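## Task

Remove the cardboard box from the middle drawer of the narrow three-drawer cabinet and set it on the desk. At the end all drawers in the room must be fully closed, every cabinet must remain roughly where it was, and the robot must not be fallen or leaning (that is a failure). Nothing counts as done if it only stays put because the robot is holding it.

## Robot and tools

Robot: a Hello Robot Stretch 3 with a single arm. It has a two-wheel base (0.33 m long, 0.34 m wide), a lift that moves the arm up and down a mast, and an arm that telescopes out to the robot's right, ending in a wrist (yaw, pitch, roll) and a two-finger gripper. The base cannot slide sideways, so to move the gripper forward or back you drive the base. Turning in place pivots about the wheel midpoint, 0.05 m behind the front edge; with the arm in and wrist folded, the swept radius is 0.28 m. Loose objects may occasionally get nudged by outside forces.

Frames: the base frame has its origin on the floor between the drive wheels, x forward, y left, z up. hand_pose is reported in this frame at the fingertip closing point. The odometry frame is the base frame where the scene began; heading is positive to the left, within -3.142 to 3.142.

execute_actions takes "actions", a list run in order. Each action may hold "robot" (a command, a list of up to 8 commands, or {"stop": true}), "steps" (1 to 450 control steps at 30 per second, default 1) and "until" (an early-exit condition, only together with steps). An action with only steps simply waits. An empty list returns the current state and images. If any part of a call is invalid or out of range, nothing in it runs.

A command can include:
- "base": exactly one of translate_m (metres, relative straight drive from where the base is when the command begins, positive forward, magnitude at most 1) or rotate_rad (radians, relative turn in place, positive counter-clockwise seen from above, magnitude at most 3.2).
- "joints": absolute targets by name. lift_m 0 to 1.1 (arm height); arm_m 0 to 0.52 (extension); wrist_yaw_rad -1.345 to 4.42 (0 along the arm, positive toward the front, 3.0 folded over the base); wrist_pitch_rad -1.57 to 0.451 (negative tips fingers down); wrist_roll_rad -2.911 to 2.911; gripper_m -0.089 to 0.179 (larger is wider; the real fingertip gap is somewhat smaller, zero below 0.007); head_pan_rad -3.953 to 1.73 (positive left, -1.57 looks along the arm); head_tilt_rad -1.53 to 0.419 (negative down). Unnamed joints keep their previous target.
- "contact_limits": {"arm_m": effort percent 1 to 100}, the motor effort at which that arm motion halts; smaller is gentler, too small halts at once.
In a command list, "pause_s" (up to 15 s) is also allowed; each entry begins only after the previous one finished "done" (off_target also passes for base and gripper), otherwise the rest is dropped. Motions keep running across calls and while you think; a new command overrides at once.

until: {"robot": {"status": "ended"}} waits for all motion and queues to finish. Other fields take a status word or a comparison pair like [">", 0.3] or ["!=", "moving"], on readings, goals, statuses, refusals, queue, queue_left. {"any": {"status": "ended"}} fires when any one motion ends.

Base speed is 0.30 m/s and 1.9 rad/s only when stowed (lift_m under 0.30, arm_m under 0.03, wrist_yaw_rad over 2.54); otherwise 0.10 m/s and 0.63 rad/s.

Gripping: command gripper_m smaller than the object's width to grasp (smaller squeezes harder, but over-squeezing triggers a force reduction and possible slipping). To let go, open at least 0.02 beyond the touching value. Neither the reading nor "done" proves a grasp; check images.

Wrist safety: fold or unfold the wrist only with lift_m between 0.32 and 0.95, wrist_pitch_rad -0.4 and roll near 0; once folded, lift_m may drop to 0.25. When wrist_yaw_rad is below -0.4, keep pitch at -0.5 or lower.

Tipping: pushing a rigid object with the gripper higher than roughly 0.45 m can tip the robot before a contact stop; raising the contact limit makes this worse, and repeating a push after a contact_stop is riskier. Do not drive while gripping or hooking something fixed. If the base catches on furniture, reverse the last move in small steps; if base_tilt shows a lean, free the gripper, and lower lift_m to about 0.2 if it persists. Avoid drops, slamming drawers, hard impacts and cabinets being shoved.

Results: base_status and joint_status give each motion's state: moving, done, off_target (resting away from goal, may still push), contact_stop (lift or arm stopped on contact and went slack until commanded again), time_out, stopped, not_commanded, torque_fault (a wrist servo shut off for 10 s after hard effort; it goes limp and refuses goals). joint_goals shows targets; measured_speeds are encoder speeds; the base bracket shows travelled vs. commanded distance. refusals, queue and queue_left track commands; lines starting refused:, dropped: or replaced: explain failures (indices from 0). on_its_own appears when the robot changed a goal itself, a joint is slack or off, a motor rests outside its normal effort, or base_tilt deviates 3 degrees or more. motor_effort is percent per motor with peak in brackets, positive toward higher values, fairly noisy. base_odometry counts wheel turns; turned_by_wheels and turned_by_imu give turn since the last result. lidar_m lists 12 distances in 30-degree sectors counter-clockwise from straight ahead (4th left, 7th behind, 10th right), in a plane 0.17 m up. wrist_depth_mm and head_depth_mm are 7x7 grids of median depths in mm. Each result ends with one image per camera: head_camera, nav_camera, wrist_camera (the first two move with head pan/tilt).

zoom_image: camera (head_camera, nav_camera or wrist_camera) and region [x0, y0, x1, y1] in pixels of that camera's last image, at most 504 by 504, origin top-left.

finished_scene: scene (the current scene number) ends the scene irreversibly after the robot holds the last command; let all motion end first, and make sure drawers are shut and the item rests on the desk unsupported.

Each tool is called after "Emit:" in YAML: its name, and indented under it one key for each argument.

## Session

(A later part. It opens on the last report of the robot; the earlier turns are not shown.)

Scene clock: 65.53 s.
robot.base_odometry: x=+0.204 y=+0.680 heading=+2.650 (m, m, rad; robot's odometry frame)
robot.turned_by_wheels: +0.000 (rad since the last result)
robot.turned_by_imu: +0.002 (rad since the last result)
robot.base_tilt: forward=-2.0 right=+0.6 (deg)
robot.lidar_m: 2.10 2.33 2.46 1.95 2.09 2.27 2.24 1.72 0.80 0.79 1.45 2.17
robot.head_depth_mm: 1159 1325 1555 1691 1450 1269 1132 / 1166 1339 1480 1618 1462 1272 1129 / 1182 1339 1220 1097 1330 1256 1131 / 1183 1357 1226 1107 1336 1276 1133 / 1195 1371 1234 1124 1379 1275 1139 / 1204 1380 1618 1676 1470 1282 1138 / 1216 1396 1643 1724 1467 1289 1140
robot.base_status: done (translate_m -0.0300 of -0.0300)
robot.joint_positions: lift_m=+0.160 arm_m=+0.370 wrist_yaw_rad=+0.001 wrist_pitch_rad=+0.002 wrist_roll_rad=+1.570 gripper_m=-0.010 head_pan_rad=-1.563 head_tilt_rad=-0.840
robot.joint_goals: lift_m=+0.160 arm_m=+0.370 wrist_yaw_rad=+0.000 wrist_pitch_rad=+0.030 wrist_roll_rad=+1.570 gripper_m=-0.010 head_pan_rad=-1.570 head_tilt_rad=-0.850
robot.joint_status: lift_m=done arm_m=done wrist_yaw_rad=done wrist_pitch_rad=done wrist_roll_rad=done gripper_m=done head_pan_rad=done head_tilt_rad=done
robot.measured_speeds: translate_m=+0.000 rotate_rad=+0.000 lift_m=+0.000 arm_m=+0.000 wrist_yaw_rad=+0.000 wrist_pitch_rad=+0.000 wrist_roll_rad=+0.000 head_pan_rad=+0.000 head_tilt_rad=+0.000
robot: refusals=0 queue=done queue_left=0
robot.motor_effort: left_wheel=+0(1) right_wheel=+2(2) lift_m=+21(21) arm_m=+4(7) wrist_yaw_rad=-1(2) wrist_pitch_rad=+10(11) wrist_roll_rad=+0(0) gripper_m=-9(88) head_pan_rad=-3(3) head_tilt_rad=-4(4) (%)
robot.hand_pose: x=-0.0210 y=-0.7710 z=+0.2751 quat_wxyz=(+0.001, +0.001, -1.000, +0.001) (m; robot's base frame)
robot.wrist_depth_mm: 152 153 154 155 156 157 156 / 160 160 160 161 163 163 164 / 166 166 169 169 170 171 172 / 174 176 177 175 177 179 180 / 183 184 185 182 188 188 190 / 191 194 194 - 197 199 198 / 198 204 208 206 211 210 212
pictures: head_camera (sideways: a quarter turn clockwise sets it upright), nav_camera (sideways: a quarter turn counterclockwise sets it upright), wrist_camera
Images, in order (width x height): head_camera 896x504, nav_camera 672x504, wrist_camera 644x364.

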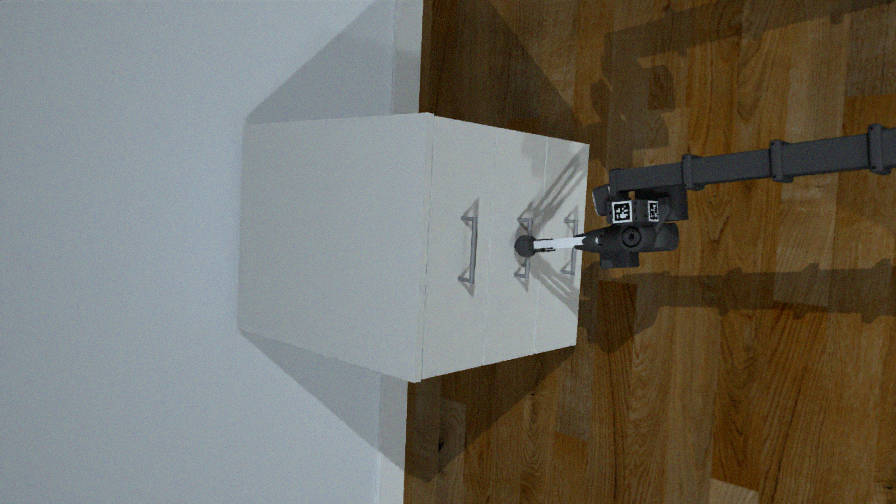

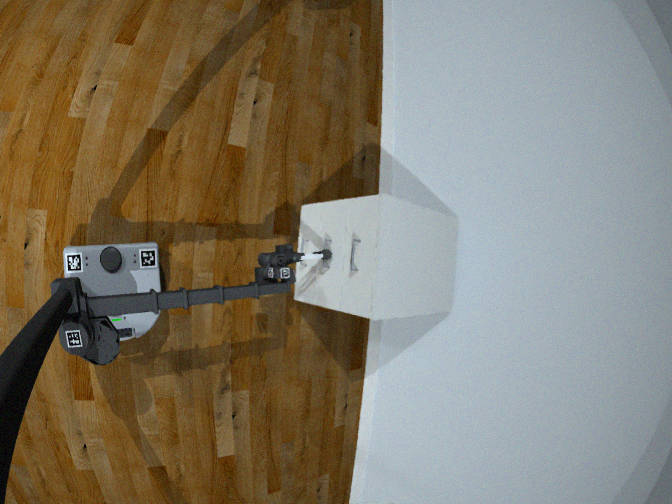

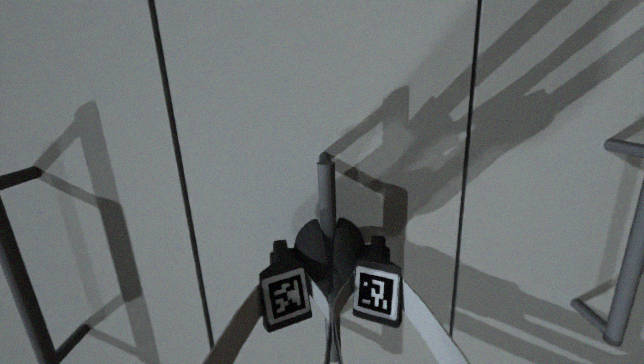

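Emit:
execute_actions:
  actions:
    - {"robot":{"joints":{"gripper_m":-0.07}},"steps":30}
    - {"robot":{"joints":{"arm_m":0.3}},"steps":100,"until":{"robot":{"status":"ended"}}}

Scene clock: 71.87 s.
robot.base_odometry: x=+0.204 y=+0.680 heading=+2.650 (m, m, rad; robot's odometry frame)
robot.turned_by_wheels: +0.000 (rad since the last result)
robot.turned_by_imu: +0.002 (rad since the last result)
robot.base_tilt: forward=-1.9 right=+0.5 (deg)
robot.lidar_m: 2.10 2.34 2.45 1.95 2.09 2.27 2.24 1.72 0.80 0.79 1.46 2.19
robot.head_depth_mm: 1160 1320 1541 1692 1455 1272 1130 / 1168 1332 1482 1612 1421 1271 1126 / 1177 1343 1230 1098 1239 1252 1130 / 1188 1357 1225 1109 1326 1250 1138 / 1197 1372 1234 1122 1382 1284 1140 / 1201 1386 1611 1681 1465 1285 1144 / 1208 1391 1636 1713 1468 1287 1139
robot.base_status: done (translate_m -0.0300 of -0.0300)
robot.joint_positions: lift_m=+0.160 arm_m=+0.300 wrist_yaw_rad=+0.030 wrist_pitch_rad=+0.001 wrist_roll_rad=+1.570 gripper_m=-0.061 head_pan_rad=-1.563 head_tilt_rad=-0.840
robot.joint_goals: lift_m=+0.160 arm_m=+0.300 wrist_yaw_rad=+0.000 wrist_pitch_rad=+0.030 wrist_roll_rad=+1.570 gripper_m=-0.063 head_pan_rad=-1.570 head_tilt_rad=-0.850
robot.joint_status: lift_m=done arm_m=done wrist_yaw_rad=done wrist_pitch_rad=done wrist_roll_rad=done gripper_m=done head_pan_rad=done head_tilt_rad=done
robot.measured_speeds: translate_m=+0.000 rotate_rad=+0.000 lift_m=+0.000 arm_m=+0.000 wrist_yaw_rad=+0.000 wrist_pitch_rad=+0.000 wrist_roll_rad=+0.000 head_pan_rad=+0.000 head_tilt_rad=+0.000
robot: refusals=0 queue=done queue_left=0
robot.on_its_own: gripper_m is held at -0.063, not at your -0.070, by its stall guard, which is still easing; wrist_yaw_rad is at rest, and its effort (-29) is outside its rest range (-12 to +12)
robot.motor_effort: left_wheel=+5(5) right_wheel=-13(14) lift_m=+21(21) arm_m=-7(10) wrist_yaw_rad=-29(29) wrist_pitch_rad=+10(10) wrist_roll_rad=+0(0) gripper_m=-32(96) head_pan_rad=-3(4) head_tilt_rad=-4(4) (%)
robot.hand_pose: x=-0.0137 y=-0.7015 z=+0.2749 quat_wxyz=(+0.001, +0.015, -1.000, +0.000) (m; robot's base frame)
robot.wrist_depth_mm: 212 211 150 150 151 217 219 / 222 218 157 158 159 229 230 / 234 233 164 166 167 238 242 / 247 245 174 173 176 253 260 / 260 260 183 181 186 268 278 / 278 276 196 - 198 284 294 / 950 293 213 209 213 307 310
pictures: head_camera (sideways: a quarter turn clockwise sets it upright), nav_camera (sideways: a quarter turn counterclockwise sets it upright), wrist_camera
Images, in order (width x height): head_camera 896x504, nav_camera 672x504, wrist_camera 644x364.

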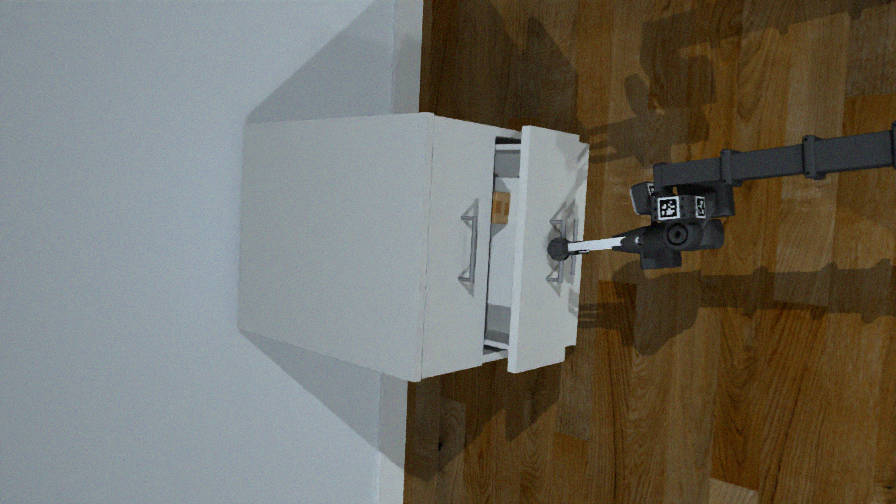

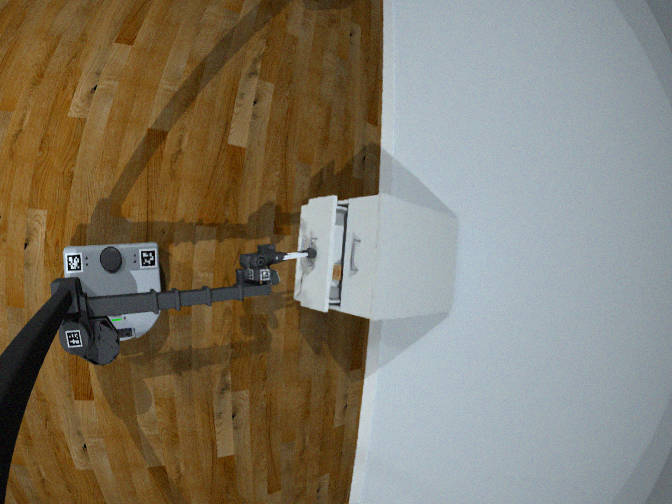

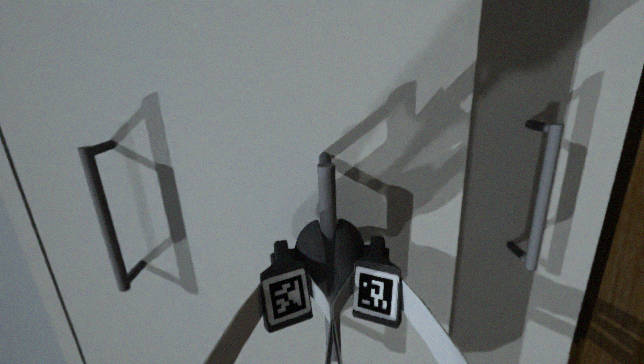

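Emit:
execute_actions:
  actions:
    - {"robot":[{"joints":{"arm_m":0.17},"base":{"translate_m":0.018}},{"joints":{"arm_m":0.04},"base":{"translate_m":0.014}}],"steps":300,"until":{"robot":{"status":"ended"}}}

Scene clock: 77.87 s.
robot.base_odometry: x=+0.176 y=+0.696 heading=+2.650 (m, m, rad; robot's odometry frame)
robot.turned_by_wheels: -0.001 (rad since the last result)
robot.turned_by_imu: +0.000 (rad since the last result)
robot.base_tilt: forward=-1.9 right=+0.5 (deg)
robot.lidar_m: 2.06 2.32 2.45 1.96 2.08 2.30 2.27 1.73 0.80 0.80 1.46 2.18
robot.head_depth_mm: 1161 1334 1541 1695 1447 1272 1130 / 1168 1338 1300 1147 1396 1228 1134 / 1188 1352 1229 1103 1189 1123 1161 / 1191 1359 1230 1111 1217 1124 1152 / 1197 1374 1275 1126 1220 1130 1140 / 1209 1384 1620 1725 1470 1264 1133 / 1217 1399 1637 1734 1473 1281 1139
robot.base_status: done (translate_m +0.0140 of +0.0140)
robot.joint_positions: lift_m=+0.160 arm_m=+0.040 wrist_yaw_rad=+0.046 wrist_pitch_rad=-0.002 wrist_roll_rad=+1.570 gripper_m=-0.039 head_pan_rad=-1.563 head_tilt_rad=-0.840
robot.joint_goals: lift_m=+0.160 arm_m=+0.040 wrist_yaw_rad=+0.047 wrist_pitch_rad=+0.030 wrist_roll_rad=+1.570 gripper_m=-0.040 head_pan_rad=-1.570 head_tilt_rad=-0.850
robot.joint_status: lift_m=done arm_m=done wrist_yaw_rad=done wrist_pitch_rad=done wrist_roll_rad=done gripper_m=done head_pan_rad=done head_tilt_rad=done
robot.measured_speeds: translate_m=+0.000 rotate_rad=+0.000 lift_m=+0.000 arm_m=+0.000 wrist_yaw_rad=+0.000 wrist_pitch_rad=+0.000 wrist_roll_rad=+0.000 head_pan_rad=+0.000 head_tilt_rad=+0.000
robot: refusals=0 queue=done queue_left=0
robot.on_its_own: wrist_yaw_rad is held at +0.047, not at your +0.000, by its stall guard, which is not easing now; gripper_m is held at -0.040, not at your -0.070, by its stall guard, which is not easing now
robot.motor_effort: left_wheel=-2(12) right_wheel=+3(31) lift_m=+21(21) arm_m=-6(5) wrist_yaw_rad=+1(49) wrist_pitch_rad=+12(11) wrist_roll_rad=+0(1) gripper_m=-22(31) head_pan_rad=-3(3) head_tilt_rad=-4(4) (%)
robot.hand_pose: x=-0.0096 y=-0.4413 z=+0.2740 quat_wxyz=(+0.001, +0.023, -1.000, -0.001) (m; robot's base frame)
robot.wrist_depth_mm: 951 446 148 149 151 397 309 / 996 979 157 156 158 430 312 / - - 165 165 167 438 312 / - - 173 173 176 474 318 / - - 184 181 185 475 317 / - - 197 - 198 484 321 / - - 216 211 215 495 325
pictures: head_camera (sideways: a quarter turn clockwise sets it upright), nav_camera (sideways: a quarter turn counterclockwise sets it upright), wrist_camera
Images, in order (width x height): head_camera 896x504, nav_camera 672x504, wrist_camera 644x364.

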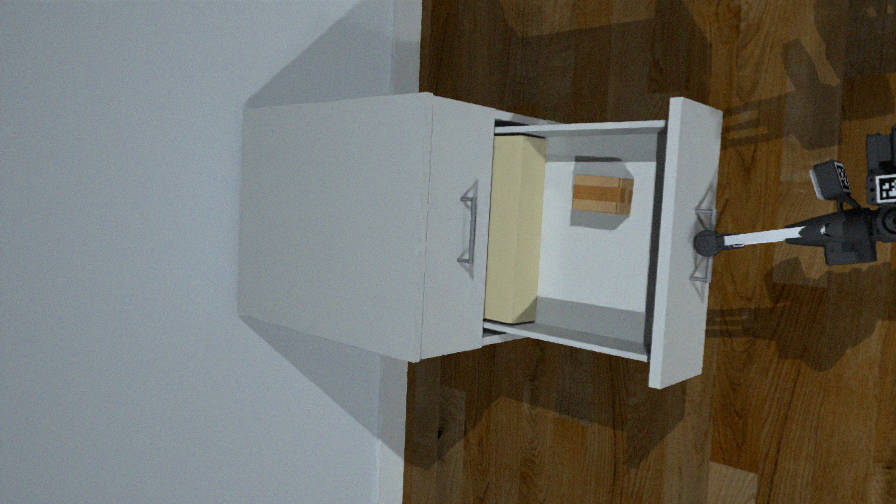

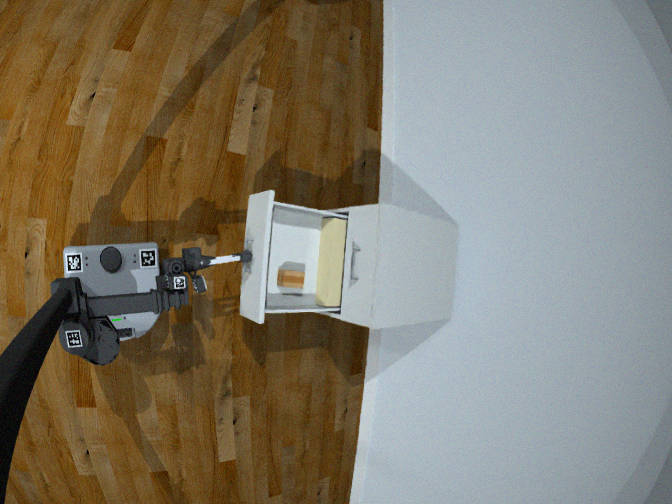

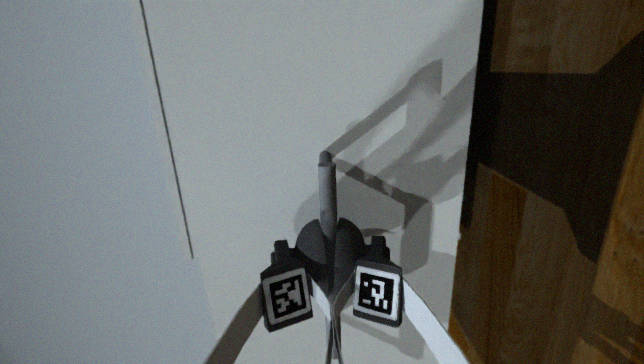

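Emit:
execute_actions:
  actions:
    - {"robot":[{"joints":{"gripper_m":0.09}},{"joints":{"arm_m":0.0,"wrist_yaw_rad":1.0}},{"joints":{"lift_m":0.58}},{"joints":{"wrist_yaw_rad":0.0,"wrist_roll_rad":0.0,"wrist_pitch_rad":-1.55,"gripper_m":0.11,"head_tilt_rad":-0.95},"base":{"translate_m":-0.075}},{"joints":{"arm_m":0.43}}],"steps":450,"until":{"robot":{"status":"ended"}}}

Scene clock: 96.07 s.
robot.base_odometry: x=+0.242 y=+0.660 heading=+2.650 (m, m, rad; robot's odometry frame)
robot.turned_by_wheels: +0.000 (rad since the last result)
robot.turned_by_imu: +0.003 (rad since the last result)
robot.base_tilt: forward=-2.0 right=+0.6 (deg)
robot.lidar_m: 2.14 2.38 2.46 1.95 2.09 2.23 2.20 1.71 1.36 0.79 0.85 2.17
robot.head_depth_mm: 1201 1399 1666 1564 1377 1236 1113 / 1216 1411 1677 1610 1401 - - / 1216 1294 1153 1236 1152 1231 1136 / 1229 1299 1117 1239 1148 1231 1123 / 1247 1302 1099 1236 1153 1231 1113 / 1248 1424 1147 1518 1172 1233 1118 / 1256 1469 1713 1579 1393 1237 1114
robot.base_status: done (translate_m -0.0750 of -0.0750)
robot.joint_positions: lift_m=+0.580 arm_m=+0.430 wrist_yaw_rad=-0.001 wrist_pitch_rad=-1.544 wrist_roll_rad=+0.004 gripper_m=+0.110 head_pan_rad=-1.563 head_tilt_rad=-0.938
robot.joint_goals: lift_m=+0.580 arm_m=+0.430 wrist_yaw_rad=+0.000 wrist_pitch_rad=-1.550 wrist_roll_rad=+0.000 gripper_m=+0.110 head_pan_rad=-1.570 head_tilt_rad=-0.950
robot.joint_status: lift_m=done arm_m=done wrist_yaw_rad=done wrist_pitch_rad=done wrist_roll_rad=done gripper_m=done head_pan_rad=done head_tilt_rad=done
robot.measured_speeds: translate_m=+0.000 rotate_rad=+0.000 lift_m=+0.000 arm_m=+0.000 wrist_yaw_rad=+0.000 wrist_pitch_rad=+0.000 wrist_roll_rad=+0.000 head_pan_rad=+0.000 head_tilt_rad=+0.000
robot: refusals=0 queue=done queue_left=0
robot.motor_effort: left_wheel=-1(5) right_wheel=+2(3) lift_m=+29(32) arm_m=+5(4) wrist_yaw_rad=+0(4) wrist_pitch_rad=-3(12) wrist_roll_rad=-3(6) gripper_m=+0(87) head_pan_rad=-3(3) head_tilt_rad=-5(13) (%)
robot.hand_pose: x=-0.0216 y=-0.5575 z=+0.4617 quat_wxyz=(+0.506, +0.492, -0.508, -0.495) (m; robot's base frame)
robot.wrist_depth_mm: 445 381 380 386 374 583 603 / 594 392 389 393 393 598 608 / 618 399 406 354 395 609 604 / 640 405 407 407 407 630 631 / 641 398 411 414 412 639 643 / 312 301 303 313 324 660 652 / 683 663 676 664 671 687 669
pictures: head_camera (sideways: a quarter turn clockwise sets it upright), nav_camera (sideways: a quarter turn counterclockwise sets it upright), wrist_camera
Images, in order (width x height): head_camera 896x504, nav_camera 672x504, wrist_camera 644x364.

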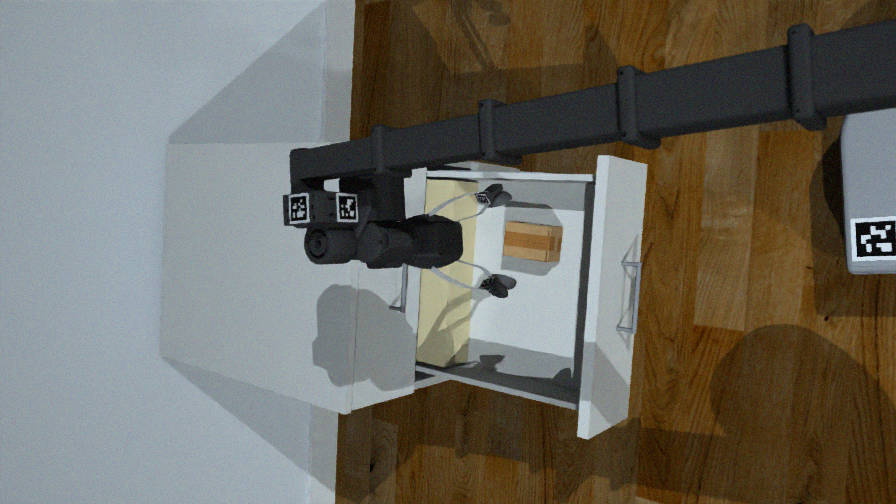

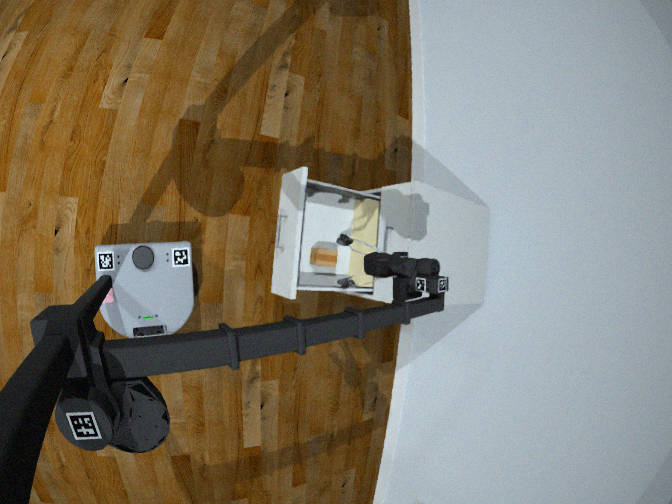

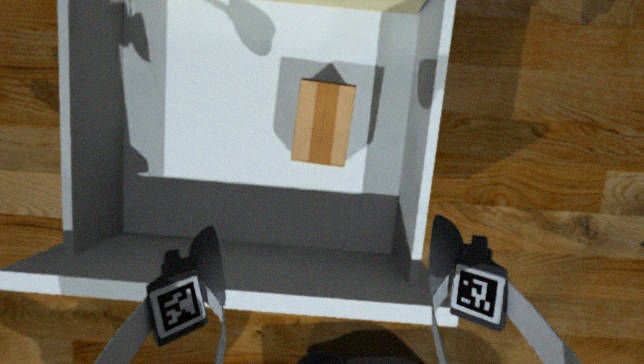

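Emit:
execute_actions:
  actions:
    - {"robot":[{"joints":{"arm_m":0.495,"gripper_m":0.105}},{"joints":{"lift_m":0.43}}],"steps":450,"until":{"robot":{"status":"ended"}}}

Scene clock: 105.03 s.
robot.base_odometry: x=+0.242 y=+0.660 heading=+2.650 (m, m, rad; robot's odometry frame)
robot.turned_by_wheels: +0.000 (rad since the last result)
robot.turned_by_imu: +0.001 (rad since the last result)
robot.base_tilt: forward=-2.0 right=+0.6 (deg)
robot.lidar_m: 2.14 2.38 2.47 1.95 2.09 2.23 2.20 1.72 1.36 0.79 0.85 2.18
robot.head_depth_mm: 1200 1399 1667 1560 1373 1228 1103 / 1211 1405 1680 1565 1379 1240 - / 1212 1295 1100 1234 1078 1233 1135 / 1232 1298 1089 1228 1143 1235 1128 / 1241 1301 1096 1239 1151 1229 1111 / 1242 1426 1145 1522 1168 1237 1116 / 1259 1475 1718 1583 1392 1240 1116
robot.base_status: done (translate_m -0.0750 of -0.0750)
robot.joint_positions: lift_m=+0.430 arm_m=+0.495 wrist_yaw_rad=-0.001 wrist_pitch_rad=-1.544 wrist_roll_rad=+0.004 gripper_m=+0.105 head_pan_rad=-1.563 head_tilt_rad=-0.938
robot.joint_goals: lift_m=+0.430 arm_m=+0.495 wrist_yaw_rad=+0.000 wrist_pitch_rad=-1.550 wrist_roll_rad=+0.000 gripper_m=+0.105 head_pan_rad=-1.570 head_tilt_rad=-0.950
robot.joint_status: lift_m=done arm_m=done wrist_yaw_rad=done wrist_pitch_rad=done wrist_roll_rad=done gripper_m=done head_pan_rad=done head_tilt_rad=done
robot.measured_speeds: translate_m=+0.000 rotate_rad=+0.000 lift_m=+0.000 arm_m=+0.000 wrist_yaw_rad=+0.000 wrist_pitch_rad=+0.000 wrist_roll_rad=+0.000 head_pan_rad=+0.000 head_tilt_rad=+0.000
robot: refusals=0 queue=done queue_left=0
robot.motor_effort: left_wheel=-1(1) right_wheel=+3(3) lift_m=+20(28) arm_m=+4(6) wrist_yaw_rad=+1(0) wrist_pitch_rad=-2(3) wrist_roll_rad=-3(3) gripper_m=+0(31) head_pan_rad=-3(3) head_tilt_rad=-5(5) (%)
robot.hand_pose: x=-0.0216 y=-0.6225 z=+0.3121 quat_wxyz=(+0.505, +0.492, -0.508, -0.495) (m; robot's base frame)
robot.wrist_depth_mm: 239 239 239 240 240 197 447 / 245 246 245 245 245 202 457 / 249 250 250 250 250 196 465 / 256 256 256 205 257 192 480 / 262 260 262 211 262 200 490 / 269 267 268 268 268 492 506 / 273 275 275 274 273 207 516
pictures: head_camera (sideways: a quarter turn clockwise sets it upright), nav_camera (sideways: a quarter turn counterclockwise sets it upright), wrist_camera
Images, in order (width x height): head_camera 896x504, nav_camera 672x504, wrist_camera 644x364.

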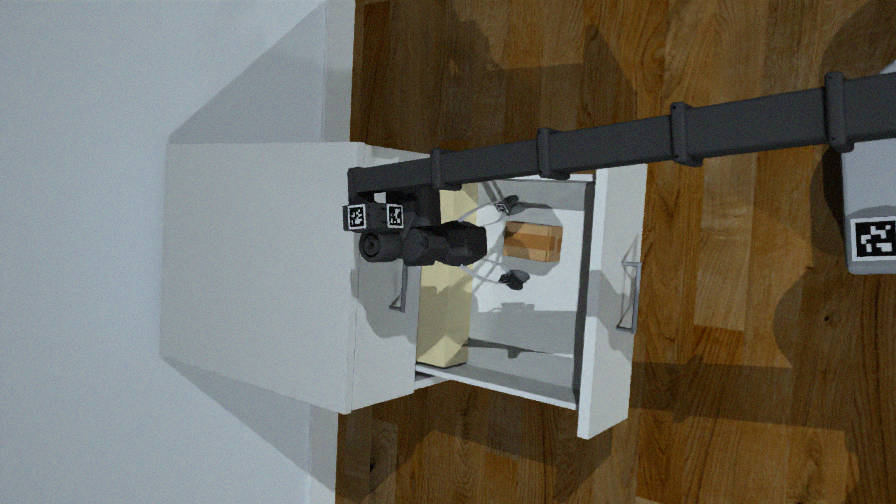

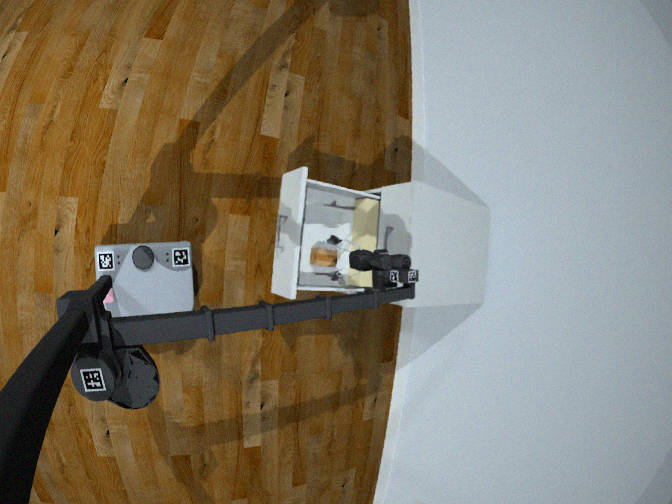

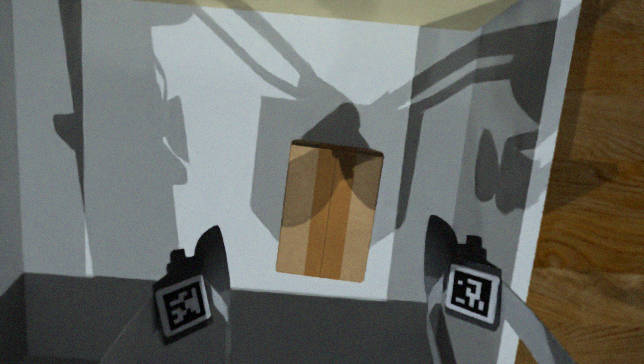

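Emit:
execute_actions:
  actions:
    - {"robot":{"joints":{"lift_m":0.358,"gripper_m":0.095}},"steps":150,"until":{"robot":{"status":"ended"}}}
    - {"robot":{"joints":{"gripper_m":0.02}},"steps":60}

Scene clock: 110.17 s.
robot.base_odometry: x=+0.242 y=+0.660 heading=+2.650 (m, m, rad; robot's odometry frame)
robot.turned_by_wheels: +0.000 (rad since the last result)
robot.turned_by_imu: +0.001 (rad since the last result)
robot.base_tilt: forward=-2.0 right=+0.6 (deg)
robot.lidar_m: 2.14 2.38 2.46 1.95 2.10 2.22 2.20 1.72 1.36 0.79 0.85 2.18
robot.head_depth_mm: 1205 1398 1662 1567 1372 1225 1107 / 1204 1411 1673 1558 1377 1236 1125 / 1223 1295 1086 1269 1137 1229 1134 / 1231 1302 1088 1236 1129 1229 1128 / 1239 1300 1098 1241 1153 1231 1114 / 1245 1424 1147 1519 1172 1236 1119 / 1253 1470 1714 1587 1387 1236 1115
robot.base_status: done (translate_m -0.0750 of -0.0750)
robot.joint_positions: lift_m=+0.358 arm_m=+0.495 wrist_yaw_rad=-0.001 wrist_pitch_rad=-1.544 wrist_roll_rad=+0.004 gripper_m=+0.021 head_pan_rad=-1.563 head_tilt_rad=-0.938
robot.joint_goals: lift_m=+0.358 arm_m=+0.495 wrist_yaw_rad=+0.000 wrist_pitch_rad=-1.550 wrist_roll_rad=+0.000 gripper_m=+0.020 head_pan_rad=-1.570 head_tilt_rad=-0.950
robot.joint_status: lift_m=done arm_m=done wrist_yaw_rad=done wrist_pitch_rad=done wrist_roll_rad=done gripper_m=done head_pan_rad=done head_tilt_rad=done
robot.measured_speeds: translate_m=+0.000 rotate_rad=+0.000 lift_m=+0.000 arm_m=+0.000 wrist_yaw_rad=+0.000 wrist_pitch_rad=+0.000 wrist_roll_rad=+0.000 head_pan_rad=+0.000 head_tilt_rad=+0.000
robot: refusals=0 queue=done queue_left=0
robot.motor_effort: left_wheel=-1(1) right_wheel=+2(3) lift_m=+20(27) arm_m=+4(4) wrist_yaw_rad=+0(0) wrist_pitch_rad=-3(3) wrist_roll_rad=-3(3) gripper_m=-18(95) head_pan_rad=-3(3) head_tilt_rad=-4(5) (%)
robot.hand_pose: x=-0.0216 y=-0.6225 z=+0.2401 quat_wxyz=(+0.505, +0.492, -0.508, -0.495) (m; robot's base frame)
robot.wrist_depth_mm: 172 172 173 172 172 173 135 / 175 175 175 175 175 176 133 / 180 179 179 179 179 179 131 / 183 183 183 130 181 181 129 / 187 188 186 132 133 185 127 / 192 193 136 135 135 181 124 / 197 196 198 138 197 169 122
pictures: head_camera (sideways: a quarter turn clockwise sets it upright), nav_camera (sideways: a quarter turn counterclockwise sets it upright), wrist_camera
Images, in order (width x height): head_camera 896x504, nav_camera 672x504, wrist_camera 644x364.

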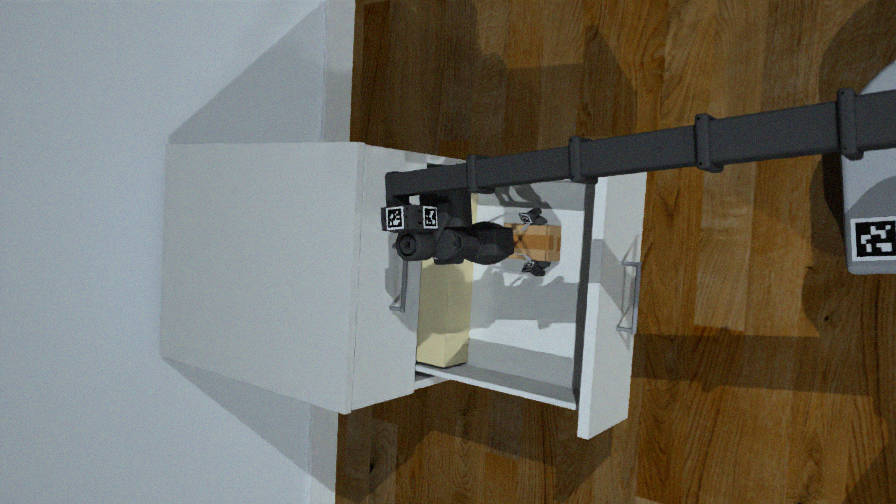

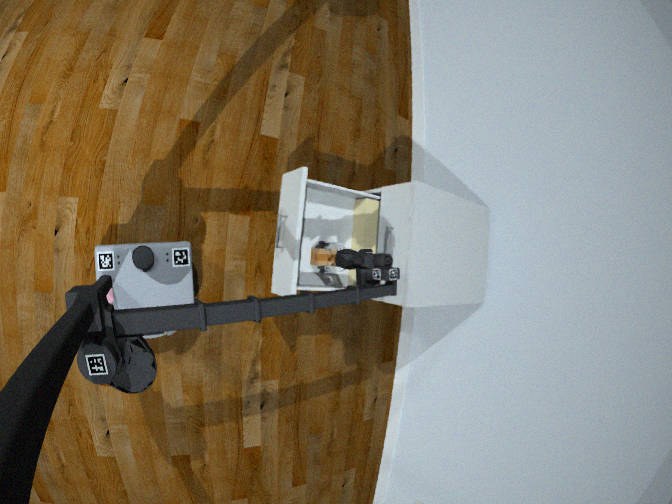

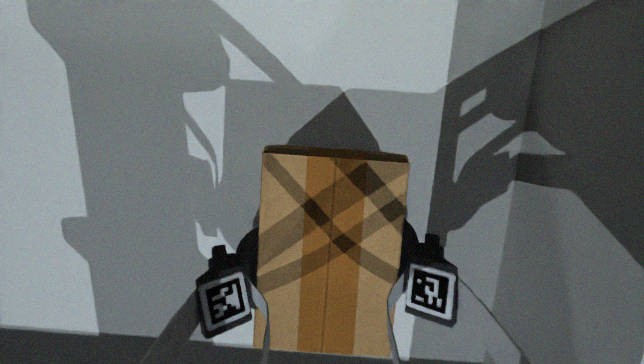

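Emit:
execute_actions:
  actions:
    - {"robot":[{"joints":{"lift_m":0.375}},{"joints":{"arm_m":0.47}},{"joints":{"lift_m":0.6}},{"joints":{"arm_m":0.0,"lift_m":0.98,"head_pan_rad":-0.8,"head_tilt_rad":-0.5},"base":{"translate_m":0.6}}],"steps":450,"until":{"robot":{"status":"ended"}}}

Scene clock: 123.90 s.
robot.base_odometry: x=-0.287 y=+0.943 heading=+2.650 (m, m, rad; robot's odometry frame)
robot.turned_by_wheels: +0.000 (rad since the last result)
robot.turned_by_imu: +0.003 (rad since the last result)
robot.base_tilt: forward=-2.0 right=+0.5 (deg)
robot.lidar_m: 1.53 1.88 2.05 2.31 2.05 2.83 2.79 1.09 0.90 1.41 1.52 1.78
robot.head_depth_mm: 1363 1449 1544 1676 1772 1573 1302 / 1472 1583 1708 1844 1912 1565 1317 / 1607 1737 1888 2070 1972 1572 1313 / 1775 1912 2109 2309 1975 1589 1318 / 1976 2111 2319 2457 1970 1589 1326 / 1915 1983 1739 2314 1998 1604 1331 / 1777 1867 1472 2160 2002 1605 1329
robot.base_status: done (translate_m +0.6000 of +0.6000)
robot.joint_positions: lift_m=+0.980 arm_m=+0.000 wrist_yaw_rad=+0.001 wrist_pitch_rad=-1.544 wrist_roll_rad=+0.003 gripper_m=+0.021 head_pan_rad=-0.807 head_tilt_rad=-0.507
robot.joint_goals: lift_m=+0.980 arm_m=+0.000 wrist_yaw_rad=+0.000 wrist_pitch_rad=-1.550 wrist_roll_rad=+0.000 gripper_m=+0.020 head_pan_rad=-0.800 head_tilt_rad=-0.500
robot.joint_status: lift_m=done arm_m=done wrist_yaw_rad=done wrist_pitch_rad=done wrist_roll_rad=done gripper_m=done head_pan_rad=done head_tilt_rad=done
robot.measured_speeds: translate_m=+0.000 rotate_rad=+0.000 lift_m=+0.000 arm_m=+0.000 wrist_yaw_rad=+0.000 wrist_pitch_rad=+0.000 wrist_roll_rad=+0.000 head_pan_rad=+0.000 head_tilt_rad=+0.000
robot: refusals=0 queue=done queue_left=0
robot.motor_effort: left_wheel=-1(2) right_wheel=+2(9) lift_m=+30(33) arm_m=-5(6) wrist_yaw_rad=+0(1) wrist_pitch_rad=-2(2) wrist_roll_rad=-2(3) gripper_m=-18(19) head_pan_rad=+3(39) head_tilt_rad=+3(26) (%)
robot.hand_pose: x=-0.0216 y=-0.1281 z=+0.8617 quat_wxyz=(+0.506, +0.493, -0.507, -0.494) (m; robot's base frame)
robot.wrist_depth_mm: - 956 966 982 - 993 992 / - 973 - 989 985 - - / - - - - - - - / - - - 130 - - - / - - - 132 133 - - / - - 136 135 135 - - / - - - 137 - - -
pictures: head_camera (sideways: a quarter turn clockwise sets it upright), nav_camera (sideways: a quarter turn counterclockwise sets it upright), wrist_camera
Images, in order (width x height): head_camera 896x504, nav_camera 672x504, wrist_camera 644x364.

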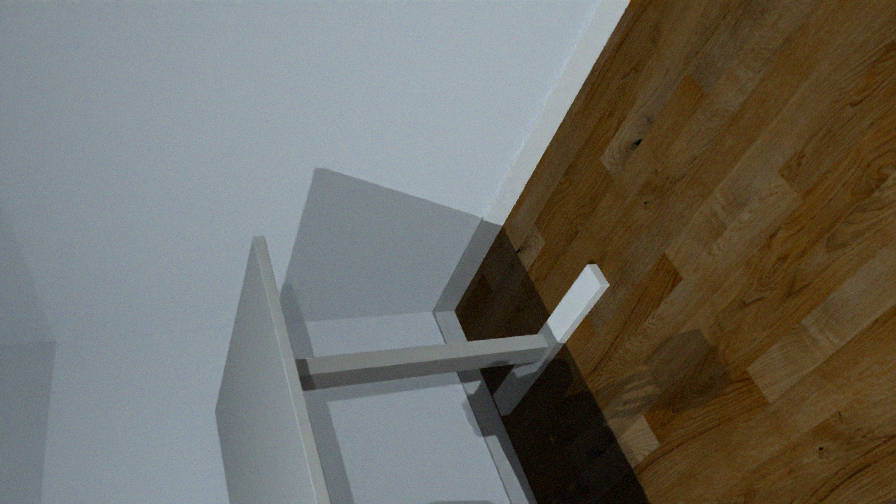

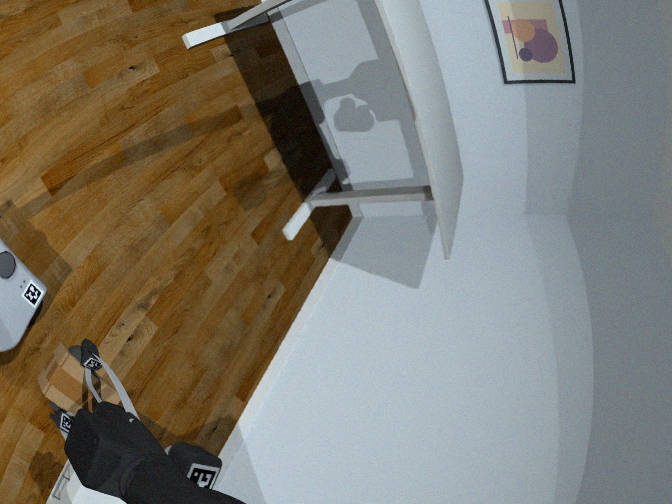

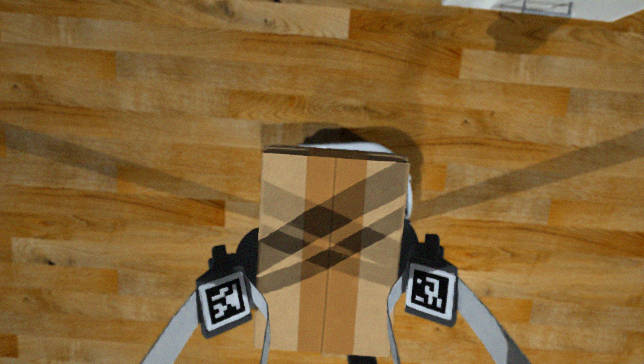

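Emit:
execute_actions:
  actions:
    - {"robot":[{"base":{"translate_m":0.45},"joints":{"lift_m":1.1}},{"base":{"rotate_rad":1.56},"joints":{"head_pan_rad":-1.57,"head_tilt_rad":-0.6}},{"base":{"translate_m":-0.3}}],"steps":450,"until":{"robot":{"status":"ended"}}}

Scene clock: 142.20 s.
robot.base_odometry: x=-0.539 y=+1.419 heading=-2.074 (m, m, rad; robot's odometry frame)
robot.turned_by_wheels: +1.560 (rad since the last result)
robot.turned_by_imu: +1.552 (rad since the last result)
robot.base_tilt: forward=-2.0 right=+0.5 (deg)
robot.lidar_m: 2.61 2.49 3.33 3.25 1.02 1.18 1.17 1.25 1.24 1.50 1.16 1.83
robot.head_depth_mm: - - - - - - - / - - - - - - - / - - - - - - - / - 1303 914 1720 - - - / 1267 1337 870 1734 1801 1482 1258 / 1275 1348 874 1755 1800 1483 1258 / 1279 1359 879 1308 1477 1461 1262
robot.base_status: done (translate_m -0.3000 of -0.3000)
robot.joint_positions: lift_m=+1.097 arm_m=+0.000 wrist_yaw_rad=+0.001 wrist_pitch_rad=-1.544 wrist_roll_rad=+0.003 gripper_m=+0.021 head_pan_rad=-1.563 head_tilt_rad=-0.592
robot.joint_goals: lift_m=+1.100 arm_m=+0.000 wrist_yaw_rad=+0.000 wrist_pitch_rad=-1.550 wrist_roll_rad=+0.000 gripper_m=+0.020 head_pan_rad=-1.570 head_tilt_rad=-0.600
robot.joint_status: lift_m=done arm_m=done wrist_yaw_rad=done wrist_pitch_rad=done wrist_roll_rad=done gripper_m=done head_pan_rad=done head_tilt_rad=done
robot.measured_speeds: translate_m=+0.000 rotate_rad=+0.000 lift_m=+0.000 arm_m=+0.000 wrist_yaw_rad=+0.000 wrist_pitch_rad=+0.000 wrist_roll_rad=+0.000 head_pan_rad=+0.000 head_tilt_rad=+0.000
robot: refusals=0 queue=done queue_left=0
robot.motor_effort: left_wheel=-2(5) right_wheel=+3(6) lift_m=+29(32) arm_m=-6(5) wrist_yaw_rad=-1(1) wrist_pitch_rad=-2(3) wrist_roll_rad=-2(2) gripper_m=-19(18) head_pan_rad=-3(39) head_tilt_rad=-3(13) (%)
robot.hand_pose: x=-0.0216 y=-0.1281 z=+0.9787 quat_wxyz=(+0.506, +0.493, -0.507, -0.494) (m; robot's base frame)
robot.wrist_depth_mm: - - - - - - - / - - - - - - - / - - - - - - - / - - - 130 - - - / - - - 132 134 - - / - - 136 135 135 - - / - - - 137 - - -
pictures: head_camera (sideways: a quarter turn clockwise sets it upright), nav_camera (sideways: a quarter turn counterclockwise sets it upright), wrist_camera
Images, in order (width x height): head_camera 896x504, nav_camera 672x504, wrist_camera 644x364.

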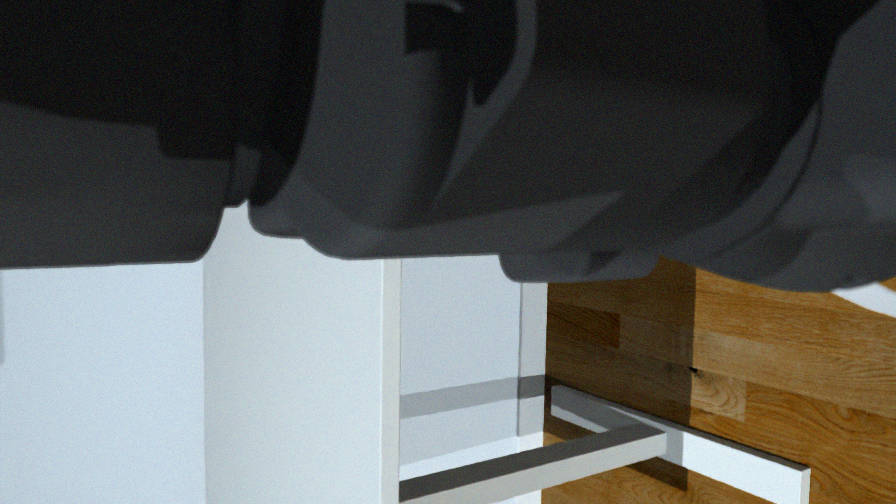

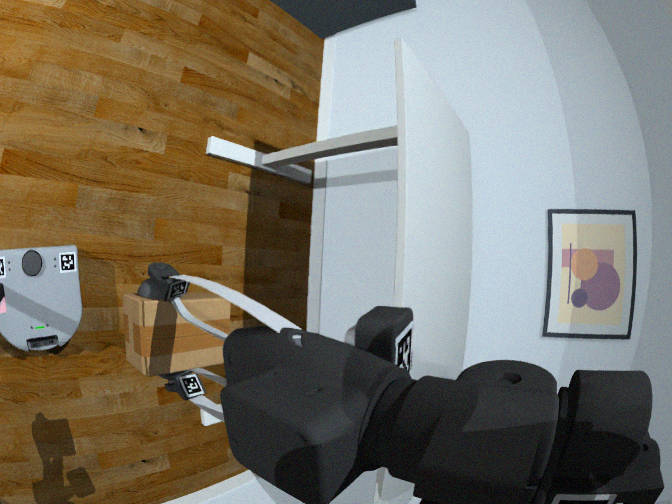

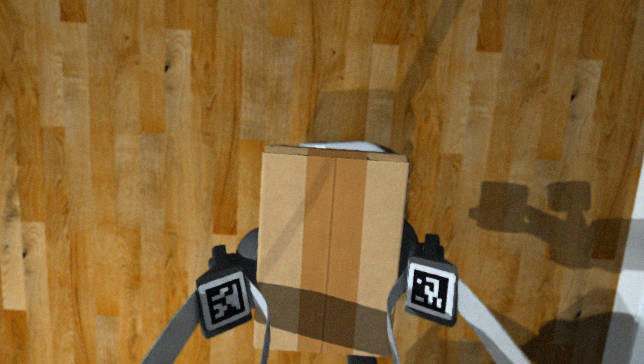

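Emit:
execute_actions:
  actions:
    - {"robot":[{"base":{"rotate_rad":-1.2}},{"base":{"translate_m":0.25}},{"base":{"rotate_rad":1.2},"joints":{"head_tilt_rad":-0.75}},{"joints":{"arm_m":0.42}}],"steps":450,"until":{"robot":{"status":"ended"}}}

Scene clock: 165.53 s.
robot.base_odometry: x=-0.786 y=+1.452 heading=-2.074 (m, m, rad; robot's odometry frame)
robot.turned_by_wheels: +0.000 (rad since the last result)
robot.turned_by_imu: +0.004 (rad since the last result)
robot.base_tilt: forward=-2.0 right=+0.6 (deg)
robot.lidar_m: 2.49 2.54 3.55 3.50 1.33 1.30 1.28 1.14 1.29 1.28 0.91 1.64
robot.head_depth_mm: 1056 840 622 1582 1548 1330 1160 / 1056 846 626 1612 1560 1336 1168 / 1065 830 585 1631 1576 1337 1169 / - 797 559 1640 1574 1336 1174 / 1084 859 633 1655 1575 1346 1170 / 1087 865 636 1667 1502 1339 1173 / 1100 873 641 1097 1511 1355 1180
robot.base_status: done (rotate_rad +1.1999 of +1.2000)
robot.joint_positions: lift_m=+1.097 arm_m=+0.420 wrist_yaw_rad=-0.001 wrist_pitch_rad=-1.544 wrist_roll_rad=+0.003 gripper_m=+0.021 head_pan_rad=-1.563 head_tilt_rad=-0.741
robot.joint_goals: lift_m=+1.100 arm_m=+0.420 wrist_yaw_rad=+0.000 wrist_pitch_rad=-1.550 wrist_roll_rad=+0.000 gripper_m=+0.020 head_pan_rad=-1.570 head_tilt_rad=-0.750
robot.joint_status: lift_m=done arm_m=done wrist_yaw_rad=done wrist_pitch_rad=done wrist_roll_rad=done gripper_m=done head_pan_rad=done head_tilt_rad=done
robot.measured_speeds: translate_m=+0.000 rotate_rad=+0.000 lift_m=+0.000 arm_m=+0.000 wrist_yaw_rad=+0.000 wrist_pitch_rad=+0.000 wrist_roll_rad=+0.000 head_pan_rad=+0.000 head_tilt_rad=+0.000
robot: refusals=0 queue=done queue_left=0
robot.motor_effort: left_wheel=-2(6) right_wheel=+3(8) lift_m=+29(30) arm_m=+5(3) wrist_yaw_rad=+1(0) wrist_pitch_rad=-2(3) wrist_roll_rad=-2(2) gripper_m=-19(19) head_pan_rad=-4(3) head_tilt_rad=-3(15) (%)
robot.hand_pose: x=-0.0216 y=-0.5474 z=+0.9787 quat_wxyz=(+0.506, +0.492, -0.507, -0.494) (m; robot's base frame)
robot.wrist_depth_mm: 177 177 177 177 177 177 177 / 181 181 182 181 181 181 181 / 185 185 185 184 185 185 184 / 188 190 189 130 188 189 191 / 194 194 193 133 133 194 195 / 198 198 136 135 135 199 198 / - 203 206 138 203 205 204
pictures: head_camera (sideways: a quarter turn clockwise sets it upright), nav_camera (sideways: a quarter turn counterclockwise sets it upright), wrist_camera
Images, in order (width x height): head_camera 896x504, nav_camera 672x504, wrist_camera 644x364.

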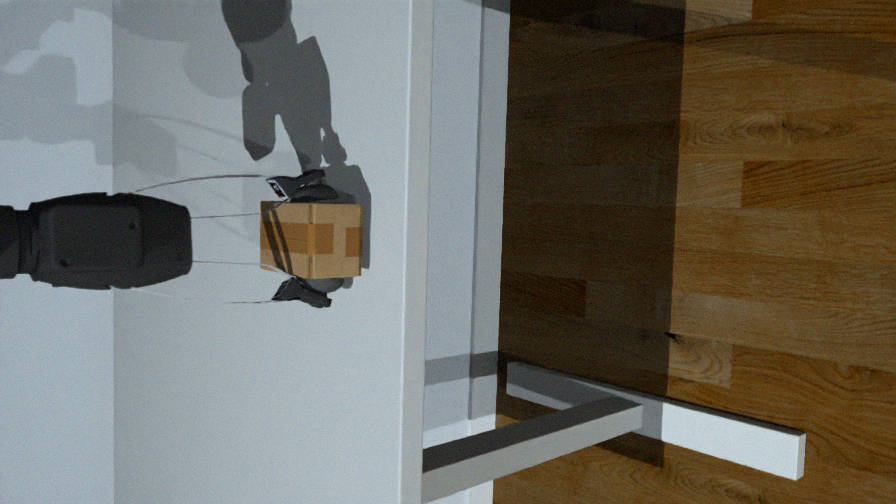

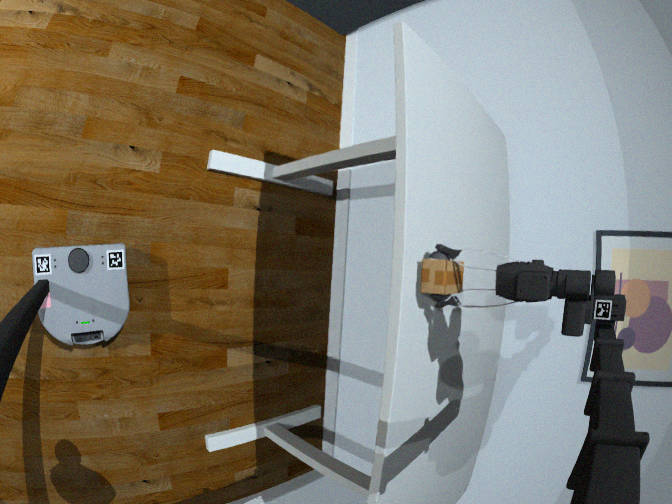

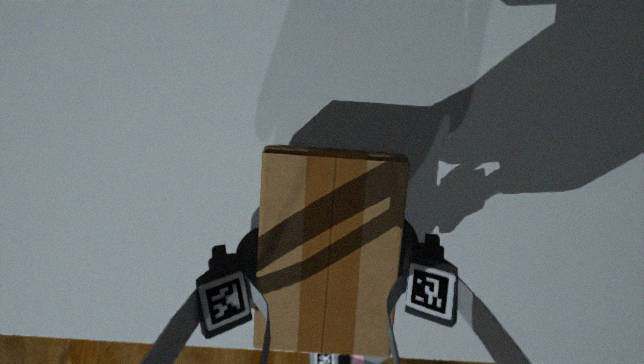

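Emit:
execute_actions:
  actions:
    - {"robot":{"joints":{"arm_m":0.5}},"steps":100,"until":{"robot":{"status":"ended"}}}
    - {"robot":{"joints":{"lift_m":1.09}},"steps":60,"until":{"robot":{"status":"ended"}}}
    - {"robot":{"joints":{"gripper_m":0.1}},"steps":60,"until":{"robot":{"status":"ended"}}}

Scene clock: 171.67 s.
robot.base_odometry: x=-0.786 y=+1.452 heading=-2.074 (m, m, rad; robot's odometry frame)
robot.turned_by_wheels: +0.000 (rad since the last result)
robot.turned_by_imu: +0.001 (rad since the last result)
robot.base_tilt: forward=-2.0 right=+0.6 (deg)
robot.lidar_m: 2.50 2.54 3.56 3.52 1.33 1.30 1.28 1.13 1.29 1.28 0.91 1.63
robot.head_depth_mm: 1055 841 622 1601 1556 1330 1162 / 1057 843 626 1607 1556 1330 1166 / 1071 853 626 1616 1566 1340 1167 / - 814 606 1641 1576 1344 1170 / 1087 861 633 1656 1573 1346 1177 / 1093 866 636 1668 1504 1341 1175 / 1099 872 640 1100 1517 1348 1180
robot.base_status: done (rotate_rad +1.1999 of +1.2000)
robot.joint_positions: lift_m=+1.090 arm_m=+0.500 wrist_yaw_rad=-0.001 wrist_pitch_rad=-1.544 wrist_roll_rad=+0.003 gripper_m=+0.100 head_pan_rad=-1.563 head_tilt_rad=-0.741
robot.joint_goals: lift_m=+1.090 arm_m=+0.500 wrist_yaw_rad=+0.000 wrist_pitch_rad=-1.550 wrist_roll_rad=+0.000 gripper_m=+0.100 head_pan_rad=-1.570 head_tilt_rad=-0.750
robot.joint_status: lift_m=done arm_m=done wrist_yaw_rad=done wrist_pitch_rad=done wrist_roll_rad=done gripper_m=done head_pan_rad=done head_tilt_rad=done
robot.measured_speeds: translate_m=+0.000 rotate_rad=+0.000 lift_m=+0.000 arm_m=+0.000 wrist_yaw_rad=+0.000 wrist_pitch_rad=+0.000 wrist_roll_rad=+0.000 head_pan_rad=+0.000 head_tilt_rad=+0.000
robot: refusals=0 queue=done queue_left=0
robot.motor_effort: left_wheel=-1(2) right_wheel=+3(4) lift_m=+21(26) arm_m=+4(5) wrist_yaw_rad=+1(1) wrist_pitch_rad=-2(2) wrist_roll_rad=-2(2) gripper_m=+0(84) head_pan_rad=-3(4) head_tilt_rad=-4(4) (%)
robot.hand_pose: x=-0.0216 y=-0.6273 z=+0.9721 quat_wxyz=(+0.506, +0.492, -0.507, -0.495) (m; robot's base frame)
robot.wrist_depth_mm: 170 170 171 170 171 171 171 / 174 174 175 176 176 175 175 / 179 178 179 177 177 179 179 / 183 182 182 132 181 184 182 / 186 187 185 135 136 187 187 / 191 191 189 138 190 191 191 / 196 196 196 141 195 196 196
pictures: head_camera (sideways: a quarter turn clockwise sets it upright), nav_camera (sideways: a quarter turn counterclockwise sets it upright), wrist_camera
Images, in order (width x height): head_camera 896x504, nav_camera 672x504, wrist_camera 644x364.

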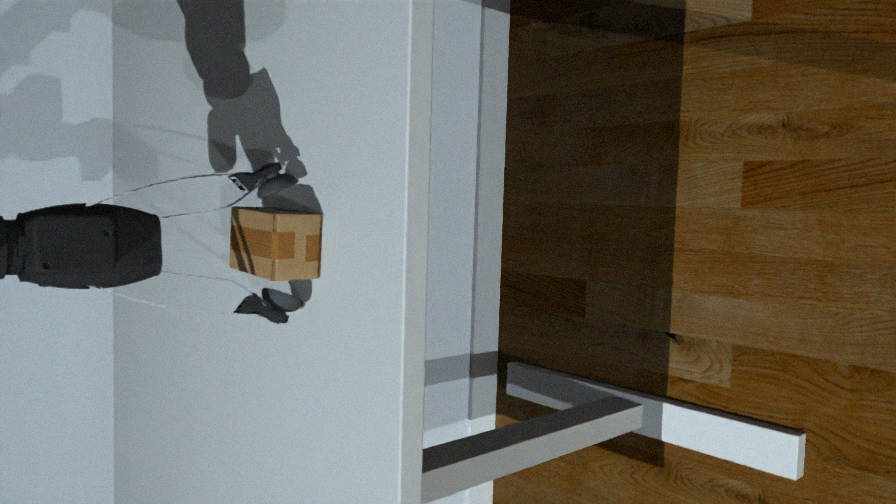

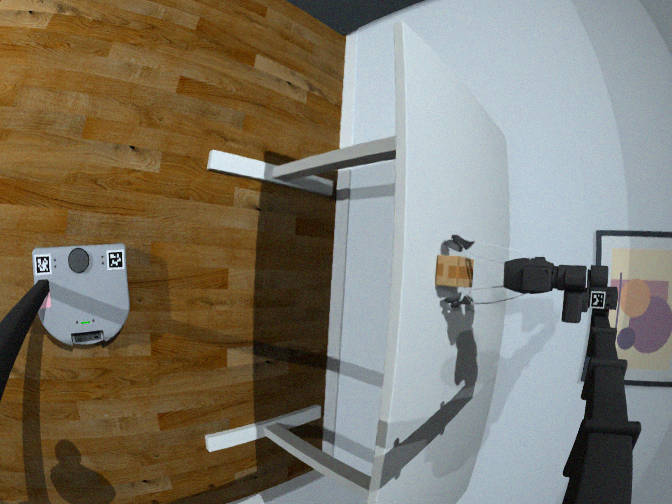

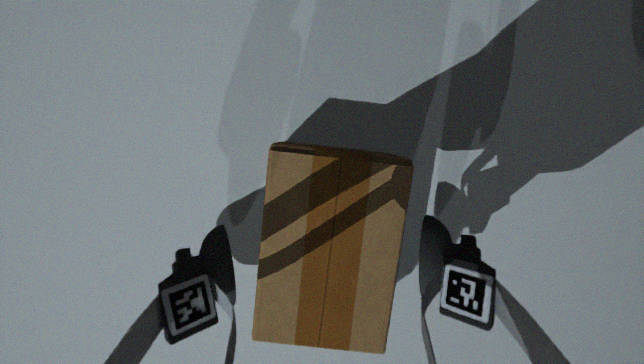

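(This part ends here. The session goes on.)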